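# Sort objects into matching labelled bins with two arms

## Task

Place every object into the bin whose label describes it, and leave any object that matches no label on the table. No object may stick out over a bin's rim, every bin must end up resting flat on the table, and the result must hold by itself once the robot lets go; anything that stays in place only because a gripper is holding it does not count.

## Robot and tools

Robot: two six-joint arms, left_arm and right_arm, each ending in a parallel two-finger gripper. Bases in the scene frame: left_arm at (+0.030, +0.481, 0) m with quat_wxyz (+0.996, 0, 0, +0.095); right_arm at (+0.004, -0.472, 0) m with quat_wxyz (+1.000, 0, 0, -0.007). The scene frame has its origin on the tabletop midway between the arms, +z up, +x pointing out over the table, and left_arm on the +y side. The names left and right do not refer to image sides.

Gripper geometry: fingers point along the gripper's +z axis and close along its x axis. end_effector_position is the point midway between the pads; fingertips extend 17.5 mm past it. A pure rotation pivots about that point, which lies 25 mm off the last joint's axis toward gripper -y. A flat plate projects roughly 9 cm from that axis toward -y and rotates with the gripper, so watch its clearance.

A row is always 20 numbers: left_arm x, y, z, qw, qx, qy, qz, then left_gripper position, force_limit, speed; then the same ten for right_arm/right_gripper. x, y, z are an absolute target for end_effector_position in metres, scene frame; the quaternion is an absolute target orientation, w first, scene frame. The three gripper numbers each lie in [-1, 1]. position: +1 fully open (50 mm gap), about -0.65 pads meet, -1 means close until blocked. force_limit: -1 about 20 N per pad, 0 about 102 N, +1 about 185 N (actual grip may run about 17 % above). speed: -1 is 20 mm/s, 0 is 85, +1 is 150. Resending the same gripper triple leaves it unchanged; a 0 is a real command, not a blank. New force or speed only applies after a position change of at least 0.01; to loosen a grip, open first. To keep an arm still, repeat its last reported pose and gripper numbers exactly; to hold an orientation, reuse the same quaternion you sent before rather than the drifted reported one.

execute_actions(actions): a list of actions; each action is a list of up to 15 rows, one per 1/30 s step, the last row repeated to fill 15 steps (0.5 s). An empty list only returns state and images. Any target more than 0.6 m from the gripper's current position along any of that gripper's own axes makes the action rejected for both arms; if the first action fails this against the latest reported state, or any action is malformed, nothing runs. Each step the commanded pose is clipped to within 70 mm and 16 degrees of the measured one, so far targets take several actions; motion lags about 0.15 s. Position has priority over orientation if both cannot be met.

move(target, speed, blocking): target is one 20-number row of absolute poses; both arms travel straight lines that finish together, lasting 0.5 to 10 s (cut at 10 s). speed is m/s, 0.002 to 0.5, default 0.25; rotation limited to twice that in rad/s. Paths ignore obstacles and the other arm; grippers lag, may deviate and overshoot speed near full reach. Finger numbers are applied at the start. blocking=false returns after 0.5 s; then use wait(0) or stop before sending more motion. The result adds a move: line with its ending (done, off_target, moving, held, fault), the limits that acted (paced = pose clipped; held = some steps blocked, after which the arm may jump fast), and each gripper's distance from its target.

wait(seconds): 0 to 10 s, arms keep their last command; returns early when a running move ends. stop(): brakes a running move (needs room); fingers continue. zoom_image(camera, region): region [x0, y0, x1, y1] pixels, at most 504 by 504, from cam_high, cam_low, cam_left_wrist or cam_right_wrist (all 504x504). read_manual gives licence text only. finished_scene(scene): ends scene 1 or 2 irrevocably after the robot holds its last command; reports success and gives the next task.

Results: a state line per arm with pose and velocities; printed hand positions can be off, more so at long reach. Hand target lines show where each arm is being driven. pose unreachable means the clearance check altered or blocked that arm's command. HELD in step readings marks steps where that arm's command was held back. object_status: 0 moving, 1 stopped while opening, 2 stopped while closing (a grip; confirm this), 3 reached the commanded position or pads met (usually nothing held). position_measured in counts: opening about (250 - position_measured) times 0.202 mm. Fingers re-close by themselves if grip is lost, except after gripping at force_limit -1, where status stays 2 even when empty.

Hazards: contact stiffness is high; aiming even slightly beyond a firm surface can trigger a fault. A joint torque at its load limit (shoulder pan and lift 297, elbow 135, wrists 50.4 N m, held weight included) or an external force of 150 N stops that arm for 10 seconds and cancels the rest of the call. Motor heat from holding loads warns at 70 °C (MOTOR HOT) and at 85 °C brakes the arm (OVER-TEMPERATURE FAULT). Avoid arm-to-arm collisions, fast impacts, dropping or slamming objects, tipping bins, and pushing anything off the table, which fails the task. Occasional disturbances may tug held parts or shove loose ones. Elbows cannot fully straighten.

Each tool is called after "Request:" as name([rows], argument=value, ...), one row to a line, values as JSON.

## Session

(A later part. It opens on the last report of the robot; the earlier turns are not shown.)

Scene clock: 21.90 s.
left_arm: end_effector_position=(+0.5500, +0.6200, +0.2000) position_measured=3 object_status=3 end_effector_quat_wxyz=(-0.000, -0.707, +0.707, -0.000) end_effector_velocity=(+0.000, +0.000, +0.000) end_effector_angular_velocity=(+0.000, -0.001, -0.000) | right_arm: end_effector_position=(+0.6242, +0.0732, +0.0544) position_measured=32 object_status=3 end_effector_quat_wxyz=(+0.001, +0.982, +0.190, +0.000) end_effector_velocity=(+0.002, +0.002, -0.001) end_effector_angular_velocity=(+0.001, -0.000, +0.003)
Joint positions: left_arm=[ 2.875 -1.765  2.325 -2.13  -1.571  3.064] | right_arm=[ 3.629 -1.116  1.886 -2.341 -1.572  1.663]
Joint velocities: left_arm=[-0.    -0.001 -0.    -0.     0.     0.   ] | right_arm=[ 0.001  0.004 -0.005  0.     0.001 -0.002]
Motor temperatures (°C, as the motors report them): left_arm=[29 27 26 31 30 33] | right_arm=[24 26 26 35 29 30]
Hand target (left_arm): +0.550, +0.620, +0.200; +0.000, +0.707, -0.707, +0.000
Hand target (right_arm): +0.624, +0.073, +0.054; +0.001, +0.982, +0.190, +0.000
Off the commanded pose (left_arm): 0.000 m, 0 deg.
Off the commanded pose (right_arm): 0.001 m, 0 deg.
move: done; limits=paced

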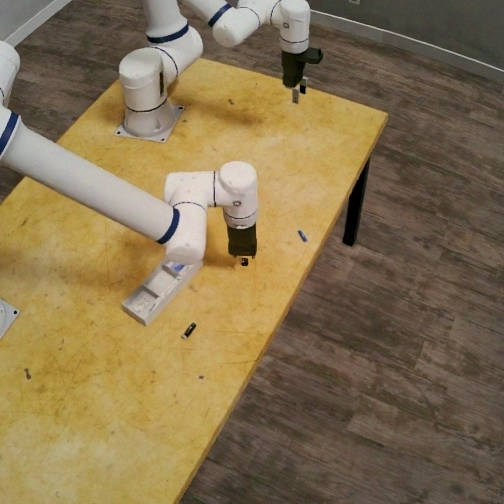

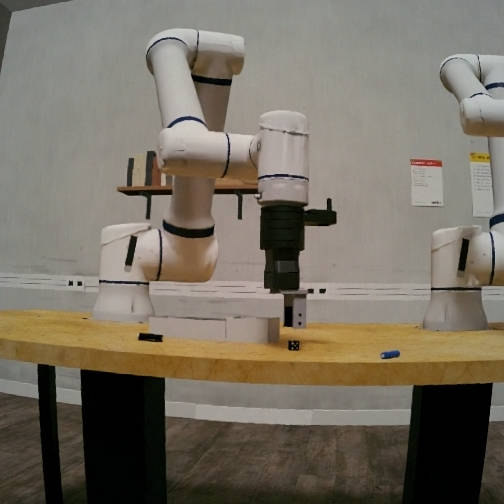

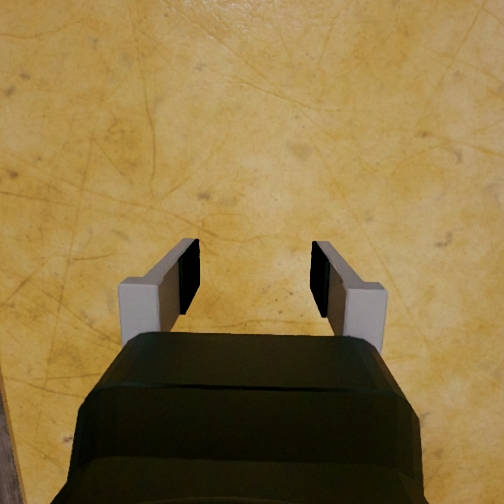

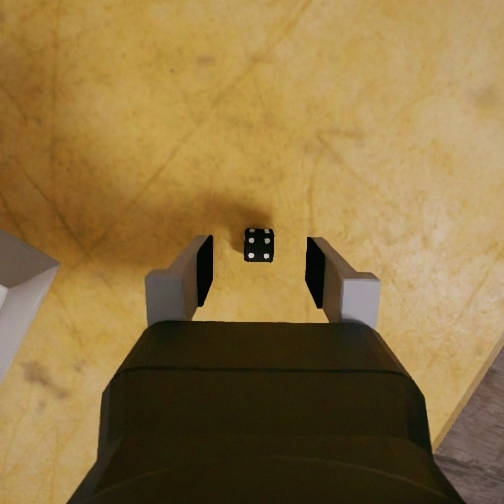

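Request:
move(target=[0.55,0.62,0.2,0,0.7071,-0.7071,0,1,-0.5,0.5,0.624,0.073,0.021,0,0.982,0.19,0,0.8,-0.5,0.5], speed=0.1)

Request:
move(target=[0.55,0.62,0.2,0,0.7071,-0.7071,0,1,-0.5,0.5,0.624,0.073,0.021,0,0.982,0.19,0,-1,-0.5,0.5])

Request:
move(target=[0.55,0.62,0.2,0,0.7071,-0.7071,0,1,-0.5,0.5,0.595,0.03,0.085,0,0.99,0.14,0,-1,-0.5,0.5], speed=0.4)

Request:
move(target=[0.55,0.62,0.2,0,0.7071,-0.7071,0,1,-0.5,0.5,0.435,-0.183,0.078,0,0.995,-0.096,0,-1,-0.5,0.5], speed=0.45)

Request:
move(target=[0.55,0.62,0.2,0,0.7071,-0.7071,0,1,-0.5,0.5,0.435,-0.183,0.037,0,0.995,-0.096,0,-1,-0.5,0.5], speed=0.1)

Request:
move(target=[0.55,0.62,0.2,0,0.7071,-0.7071,0,1,-0.5,0.5,0.435,-0.183,0.037,0,0.995,-0.096,0,0.2,-0.5,0.5])

Request:
move(target=[0.55,0.62,0.2,0,0.7071,-0.7071,0,1,-0.5,0.5,0.435,-0.183,0.105,0,0.995,-0.096,0,0.2,-0.5,0.5])

Scene clock: 23.33 s.
left_arm: end_effector_position=(+0.5500, +0.6200, +0.2000) position_measured=3 object_status=3 end_effector_quat_wxyz=(+0.000, -0.707, +0.707, -0.000) end_effector_velocity=(+0.000, -0.000, +0.001) end_effector_angular_velocity=(-0.000, -0.001, +0.000) | right_arm: end_effector_position=(+0.6239, +0.0730, +0.0213) position_measured=32 object_status=3 end_effector_quat_wxyz=(+0.000, +0.982, +0.190, +0.000) end_effector_velocity=(+0.001, -0.000, -0.001) end_effector_angular_velocity=(+0.002, -0.002, -0.001)
Joint positions: left_arm=[ 2.875 -1.765  2.325 -2.13  -1.571  3.064] | right_arm=[ 3.628 -1.076  1.901 -2.396 -1.571  1.662]
Joint velocities: left_arm=[-0.    -0.001 -0.    -0.    -0.    -0.   ] | right_arm=[-0.001  0.002  0.    -0.005  0.001  0.   ]
Motor temperatures (°C, as the motors report them): left_arm=[29 27 26 31 30 33] | right_arm=[24 26 26 35 29 30]
Hand target (left_arm): +0.550, +0.620, +0.200; +0.000, +0.707, -0.707, +0.000
Hand target (right_arm): +0.624, +0.073, +0.021; -0.000, +0.982, +0.190, -0.000
Off the commanded pose (left_arm): 0.000 m, 0 deg.
Off the commanded pose (right_arm): 0.000 m, 0 deg.
move: done

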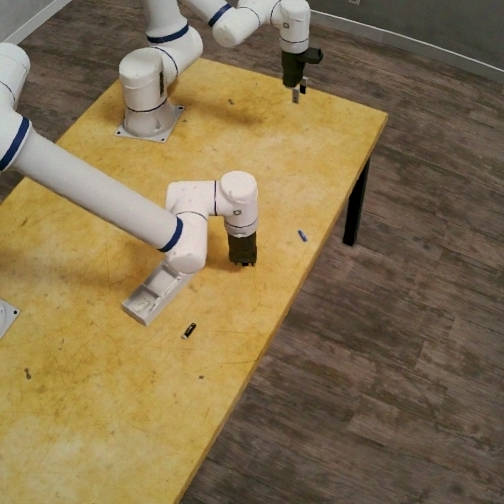

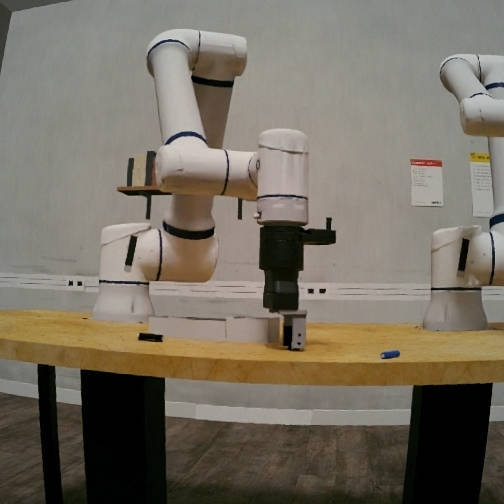

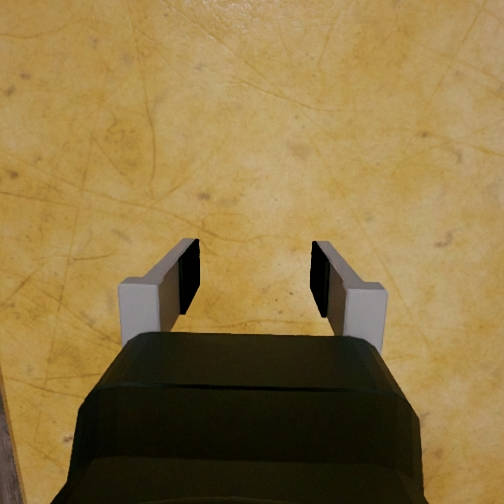

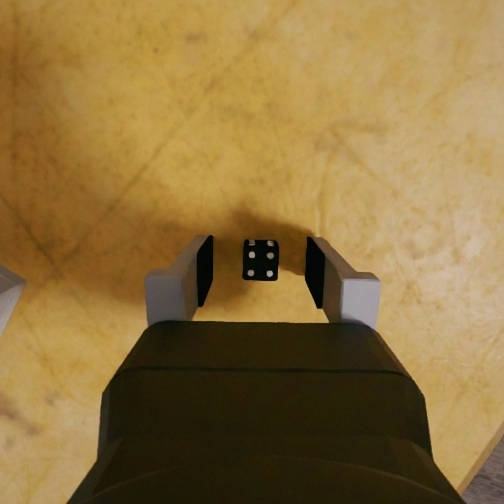

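Scene clock: 24.03 s.
left_arm: end_effector_position=(+0.5500, +0.6200, +0.2000) position_measured=3 object_status=3 end_effector_quat_wxyz=(+0.000, -0.707, +0.707, -0.000) end_effector_velocity=(+0.000, +0.000, +0.000) end_effector_angular_velocity=(-0.000, -0.001, +0.000) | right_arm: end_effector_position=(+0.6239, +0.0730, +0.0210) position_measured=180 object_status=2 end_effector_quat_wxyz=(+0.000, +0.982, +0.190, -0.000) end_effector_velocity=(+0.001, -0.000, +0.001) end_effector_angular_velocity=(+0.000, +0.000, -0.002)
Joint positions: left_arm=[ 2.875 -1.765  2.325 -2.13  -1.571  3.064] | right_arm=[ 3.628 -1.075  1.901 -2.397 -1.571  1.662]
Joint velocities: left_arm=[ 0.001 -0.    -0.    -0.    -0.     0.   ] | right_arm=[-0.001 -0.    -0.001  0.001  0.001  0.001]
Motor temperatures (°C, as the motors report them): left_arm=[29 27 26 31 30 33] | right_arm=[24 26 26 35 29 30]
Hand target (left_arm): +0.550, +0.620, +0.200; +0.000, +0.707, -0.707, +0.000
Hand target (right_arm): +0.624, +0.073, +0.021; -0.000, +0.982, +0.190, +0.000
Off the commanded pose (left_arm): 0.000 m, 0 deg.
Off the commanded pose (right_arm): 0.000 m, 0 deg.
move: done

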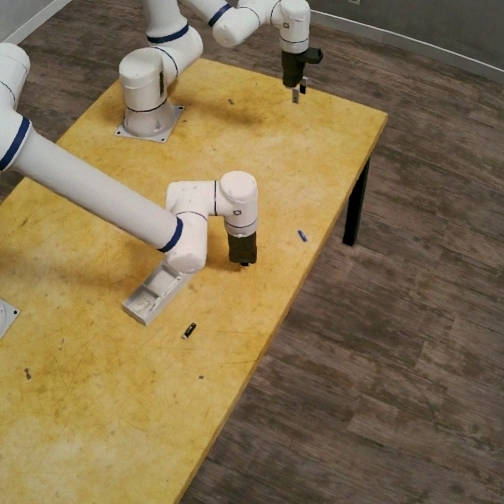

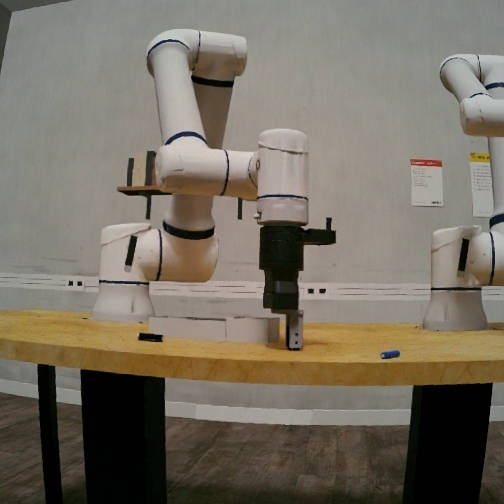

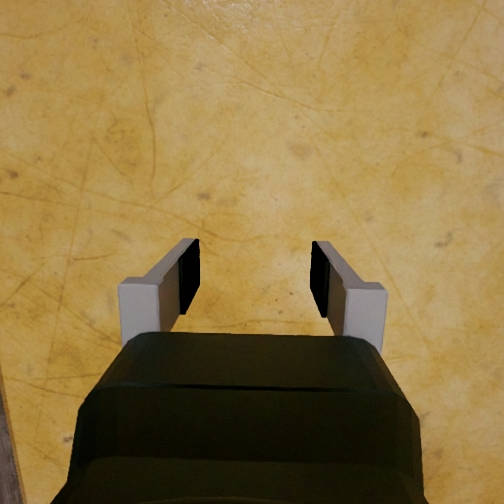

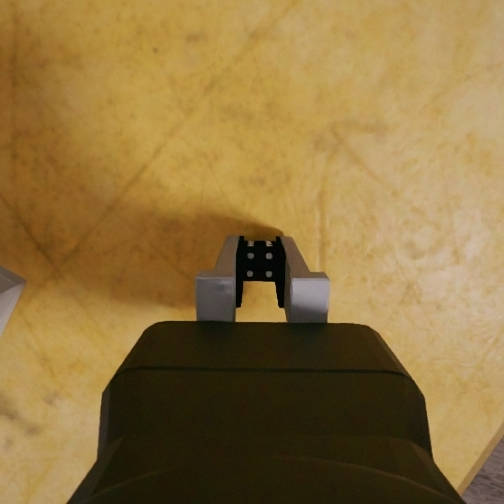

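Scene clock: 24.97 s.
left_arm: end_effector_position=(+0.5500, +0.6200, +0.2000) position_measured=3 object_status=3 end_effector_quat_wxyz=(+0.000, -0.707, +0.707, -0.000) end_effector_velocity=(+0.000, +0.001, +0.000) end_effector_angular_velocity=(-0.000, -0.001, +0.002) | right_arm: end_effector_position=(+0.5952, +0.0302, +0.0849) position_measured=180 object_status=2 end_effector_quat_wxyz=(-0.000, +0.990, +0.140, -0.000) end_effector_velocity=(+0.001, -0.001, +0.002) end_effector_angular_velocity=(+0.002, -0.001, -0.004)
Joint positions: left_arm=[ 2.875 -1.765  2.325 -2.13  -1.571  3.064] | right_arm=[ 3.595 -1.22   1.977 -2.328 -1.571  1.73 ]
Joint velocities: left_arm=[ 0.002 -0.    -0.001  0.    -0.    -0.   ] | right_arm=[-0.002 -0.002  0.    -0.     0.001  0.002]
Motor temperatures (°C, as the motors report them): left_arm=[29 27 26 31 30 33] | right_arm=[24 26 26 35 29 30]
Hand target (left_arm): +0.550, +0.620, +0.200; +0.000, +0.707, -0.707, +0.000
Hand target (right_arm): +0.595, +0.030, +0.085; -0.000, +0.990, +0.140, -0.000
Off the commanded pose (left_arm): 0.000 m, 0 deg.
Off the commanded pose (right_arm): 0.000 m, 0 deg.
move: done

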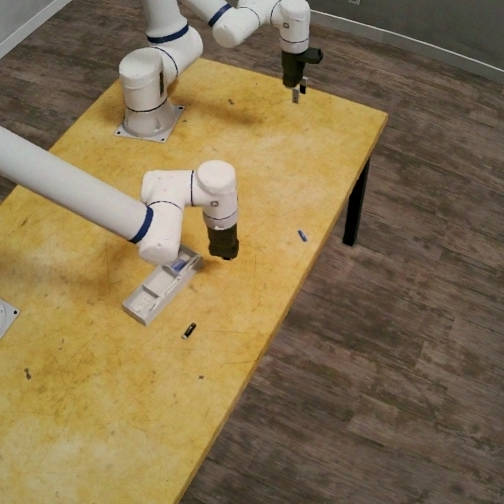

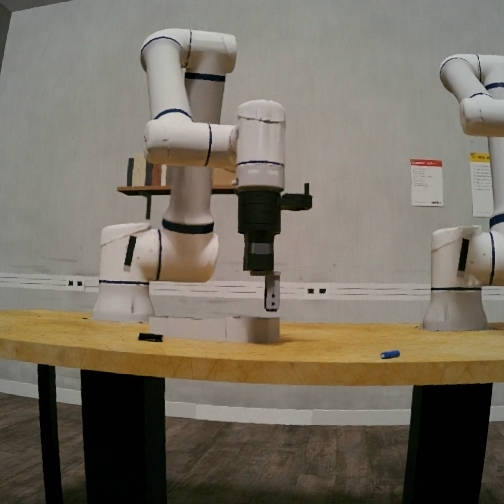

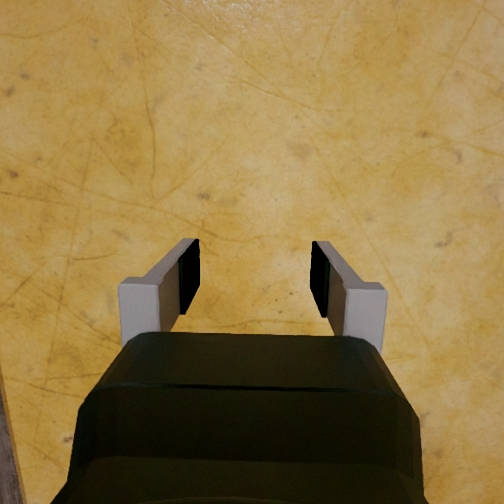

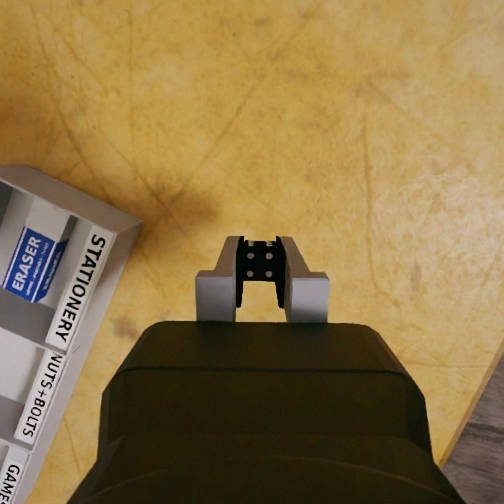

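Scene clock: 26.27 s.
left_arm: end_effector_position=(+0.5500, +0.6200, +0.2000) position_measured=3 object_status=3 end_effector_quat_wxyz=(+0.000, -0.707, +0.707, -0.000) end_effector_velocity=(+0.000, +0.000, -0.000) end_effector_angular_velocity=(+0.000, +0.001, -0.000) | right_arm: end_effector_position=(+0.4347, -0.1823, +0.0785) position_measured=180 object_status=2 end_effector_quat_wxyz=(-0.000, +0.995, -0.096, -0.000) end_effector_velocity=(-0.001, -0.001, +0.001) end_effector_angular_velocity=(-0.001, -0.002, -0.001)
Joint positions: left_arm=[ 2.875 -1.765  2.325 -2.13  -1.571  3.064] | right_arm=[ 3.349 -1.6    2.469 -2.439 -1.57   1.957]
Joint velocities: left_arm=[-0.     0.001 -0.     0.     0.    -0.   ] | right_arm=[-0.002 -0.004  0.003  0.    -0.001 -0.002]
Motor temperatures (°C, as the motors report them): left_arm=[29 27 26 31 30 33] | right_arm=[24 26 26 35 29 30]
Hand target (left_arm): +0.550, +0.620, +0.200; +0.000, +0.707, -0.707, +0.000
Hand target (right_arm): +0.435, -0.183, +0.079; -0.000, +0.995, -0.096, -0.000
Off the commanded pose (left_arm): 0.000 m, 0 deg.
Off the commanded pose (right_arm): 0.001 m, 0 deg.
move: done

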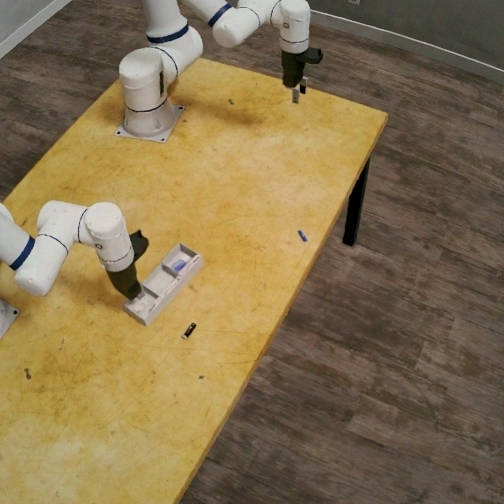

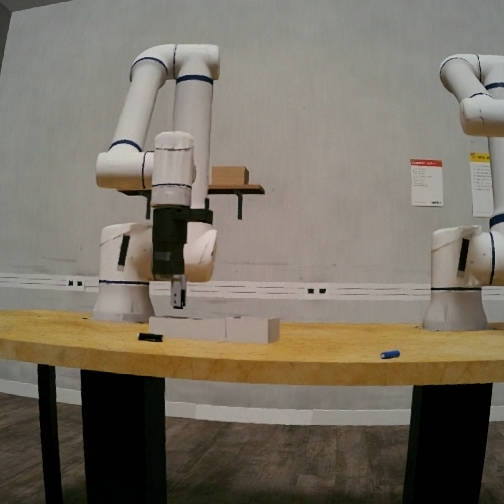

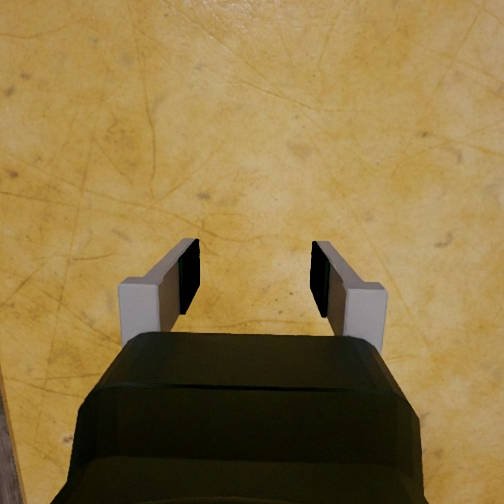

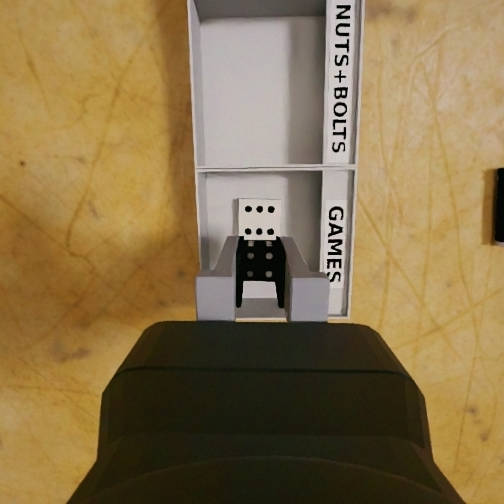

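Scene clock: 27.13 s.
left_arm: end_effector_position=(+0.5500, +0.6200, +0.2000) position_measured=3 object_status=3 end_effector_quat_wxyz=(+0.000, -0.707, +0.707, -0.000) end_effector_velocity=(-0.001, +0.000, -0.000) end_effector_angular_velocity=(-0.000, +0.000, +0.001) | right_arm: end_effector_position=(+0.4348, -0.1831, +0.0373) position_measured=180 object_status=2 end_effector_quat_wxyz=(-0.000, +0.995, -0.096, -0.000) end_effector_velocity=(+0.001, +0.000, -0.002) end_effector_angular_velocity=(+0.002, -0.002, -0.001)
Joint positions: left_arm=[ 2.875 -1.765  2.325 -2.13  -1.571  3.064] | right_arm=[ 3.348 -1.513  2.499 -2.557 -1.571  1.956]
Joint velocities: left_arm=[ 0.001 -0.     0.001  0.    -0.    -0.   ] | right_arm=[-0.001  0.004  0.001 -0.008  0.002  0.   ]
Motor temperatures (°C, as the motors report them): left_arm=[29 27 26 31 30 33] | right_arm=[24 26 26 35 29 30]
Hand target (left_arm): +0.550, +0.620, +0.200; +0.000, +0.707, -0.707, +0.000
Hand target (right_arm): +0.435, -0.183, +0.037; -0.000, +0.995, -0.096, -0.000
Off the commanded pose (left_arm): 0.000 m, 0 deg.
Off the commanded pose (right_arm): 0.000 m, 0 deg.
move: done

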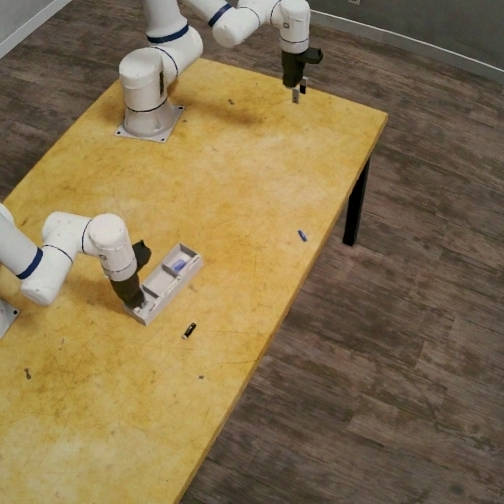

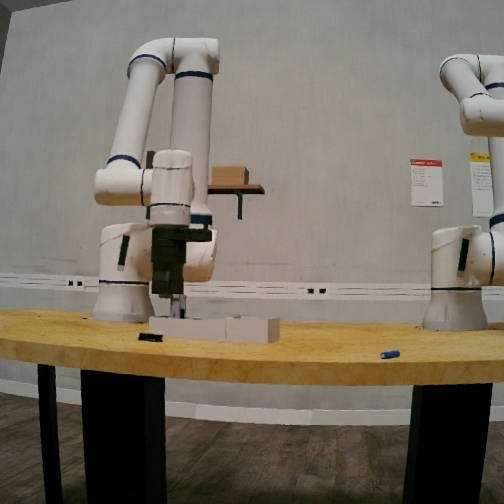

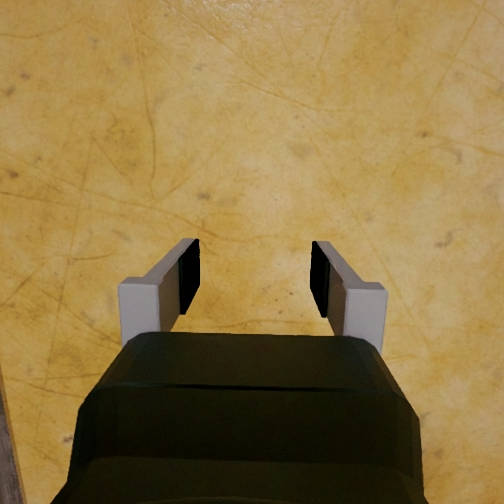

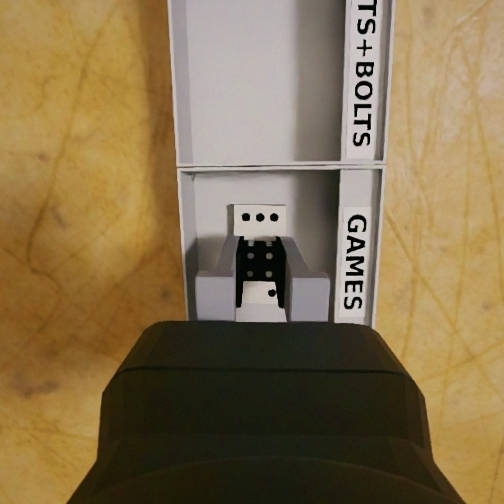

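Scene clock: 27.83 s.
left_arm: end_effector_position=(+0.5500, +0.6200, +0.2000) position_measured=3 object_status=3 end_effector_quat_wxyz=(+0.000, -0.707, +0.707, -0.000) end_effector_velocity=(+0.001, -0.000, -0.000) end_effector_angular_velocity=(-0.000, -0.000, +0.001) | right_arm: end_effector_position=(+0.4349, -0.1830, +0.0370) position_measured=123 object_status=3 end_effector_quat_wxyz=(+0.000, +0.995, -0.096, -0.000) end_effector_velocity=(+0.001, +0.000, +0.000) end_effector_angular_velocity=(+0.002, -0.001, -0.001)
Joint positions: left_arm=[ 2.875 -1.765  2.325 -2.13  -1.571  3.064] | right_arm=[ 3.348 -1.512  2.499 -2.558 -1.571  1.956]
Joint velocities: left_arm=[-0.     0.001 -0.001 -0.001 -0.    -0.001] | right_arm=[-0.001  0.001 -0.001 -0.001  0.002 -0.   ]
Motor temperatures (°C, as the motors report them): left_arm=[29 27 26 31 30 33] | right_arm=[24 26 26 35 29 30]
Hand target (left_arm): +0.550, +0.620, +0.200; +0.000, +0.707, -0.707, +0.000
Hand target (right_arm): +0.435, -0.183, +0.037; +0.000, +0.995, -0.096, +0.000
Off the commanded pose (left_arm): 0.000 m, 0 deg.
Off the commanded pose (right_arm): 0.000 m, 0 deg.
move: done

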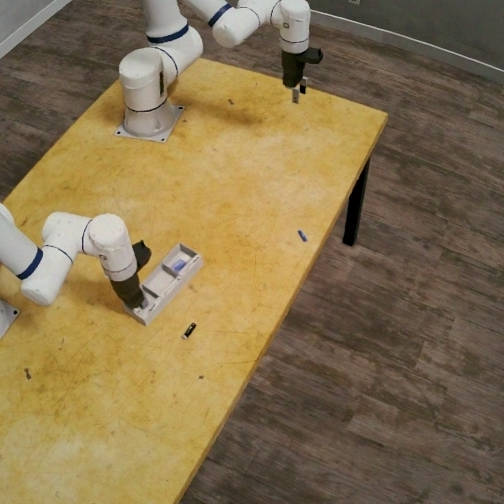

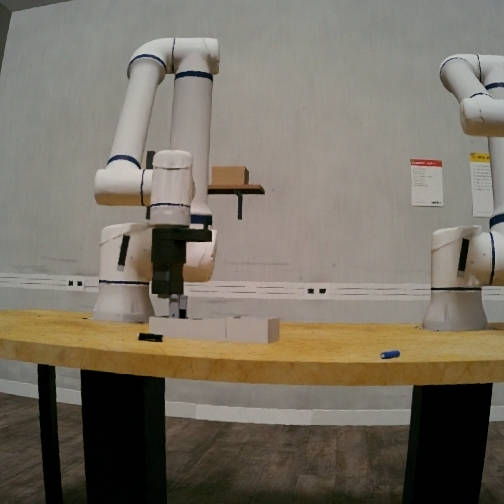

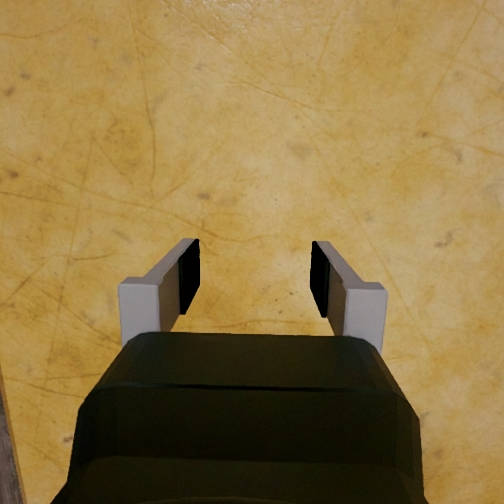

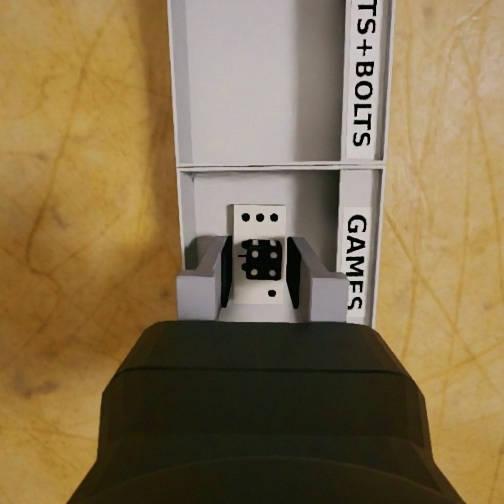

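Scene clock: 28.73 s.
left_arm: end_effector_position=(+0.5500, +0.6200, +0.2000) position_measured=3 object_status=3 end_effector_quat_wxyz=(-0.000, -0.707, +0.707, +0.000) end_effector_velocity=(-0.000, +0.000, +0.001) end_effector_angular_velocity=(-0.000, -0.002, +0.001) | right_arm: end_effector_position=(+0.4353, -0.1829, +0.1046) position_measured=123 object_status=3 end_effector_quat_wxyz=(-0.000, +0.995, -0.096, +0.000) end_effector_velocity=(-0.001, -0.001, +0.002) end_effector_angular_velocity=(-0.000, +0.000, +0.002)
Joint positions: left_arm=[ 2.875 -1.765  2.325 -2.13  -1.571  3.064] | right_arm=[ 3.348 -1.649  2.446 -2.367 -1.571  1.956]
Joint velocities: left_arm=[ 0.001 -0.002  0.     0.     0.    -0.   ] | right_arm=[-0.001 -0.004 -0.     0.005 -0.    -0.002]
Motor temperatures (°C, as the motors report them): left_arm=[29 27 26 31 30 33] | right_arm=[24 26 26 35 29 30]
Hand target (left_arm): +0.550, +0.620, +0.200; +0.000, +0.707, -0.707, +0.000
Hand target (right_arm): +0.435, -0.183, +0.105; -0.000, +0.995, -0.096, +0.000
Off the commanded pose (left_arm): 0.000 m, 0 deg.
Off the commanded pose (right_arm): 0.000 m, 0 deg.
move: done

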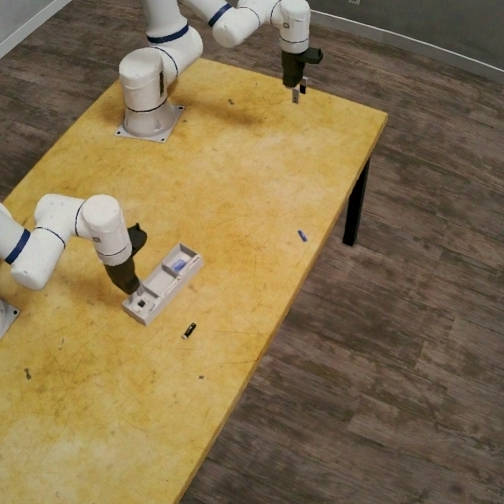

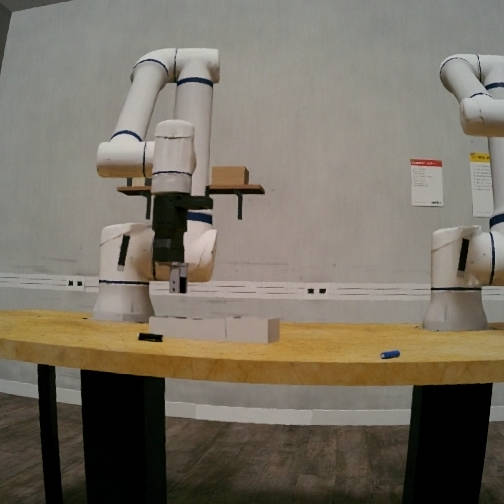

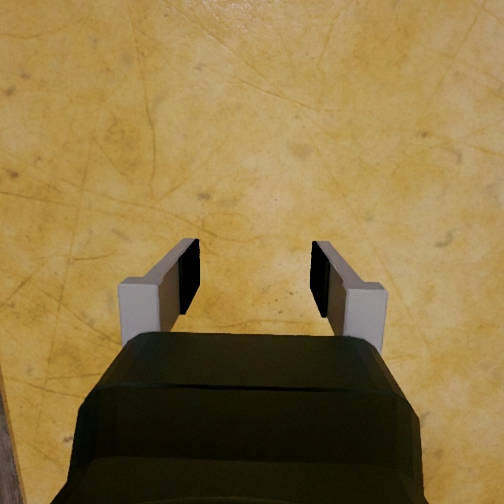

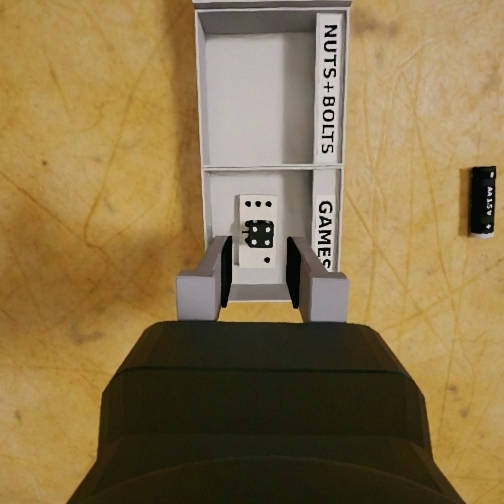

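Request:
finished_scene(scene=2)

The scene is finished: the task was done.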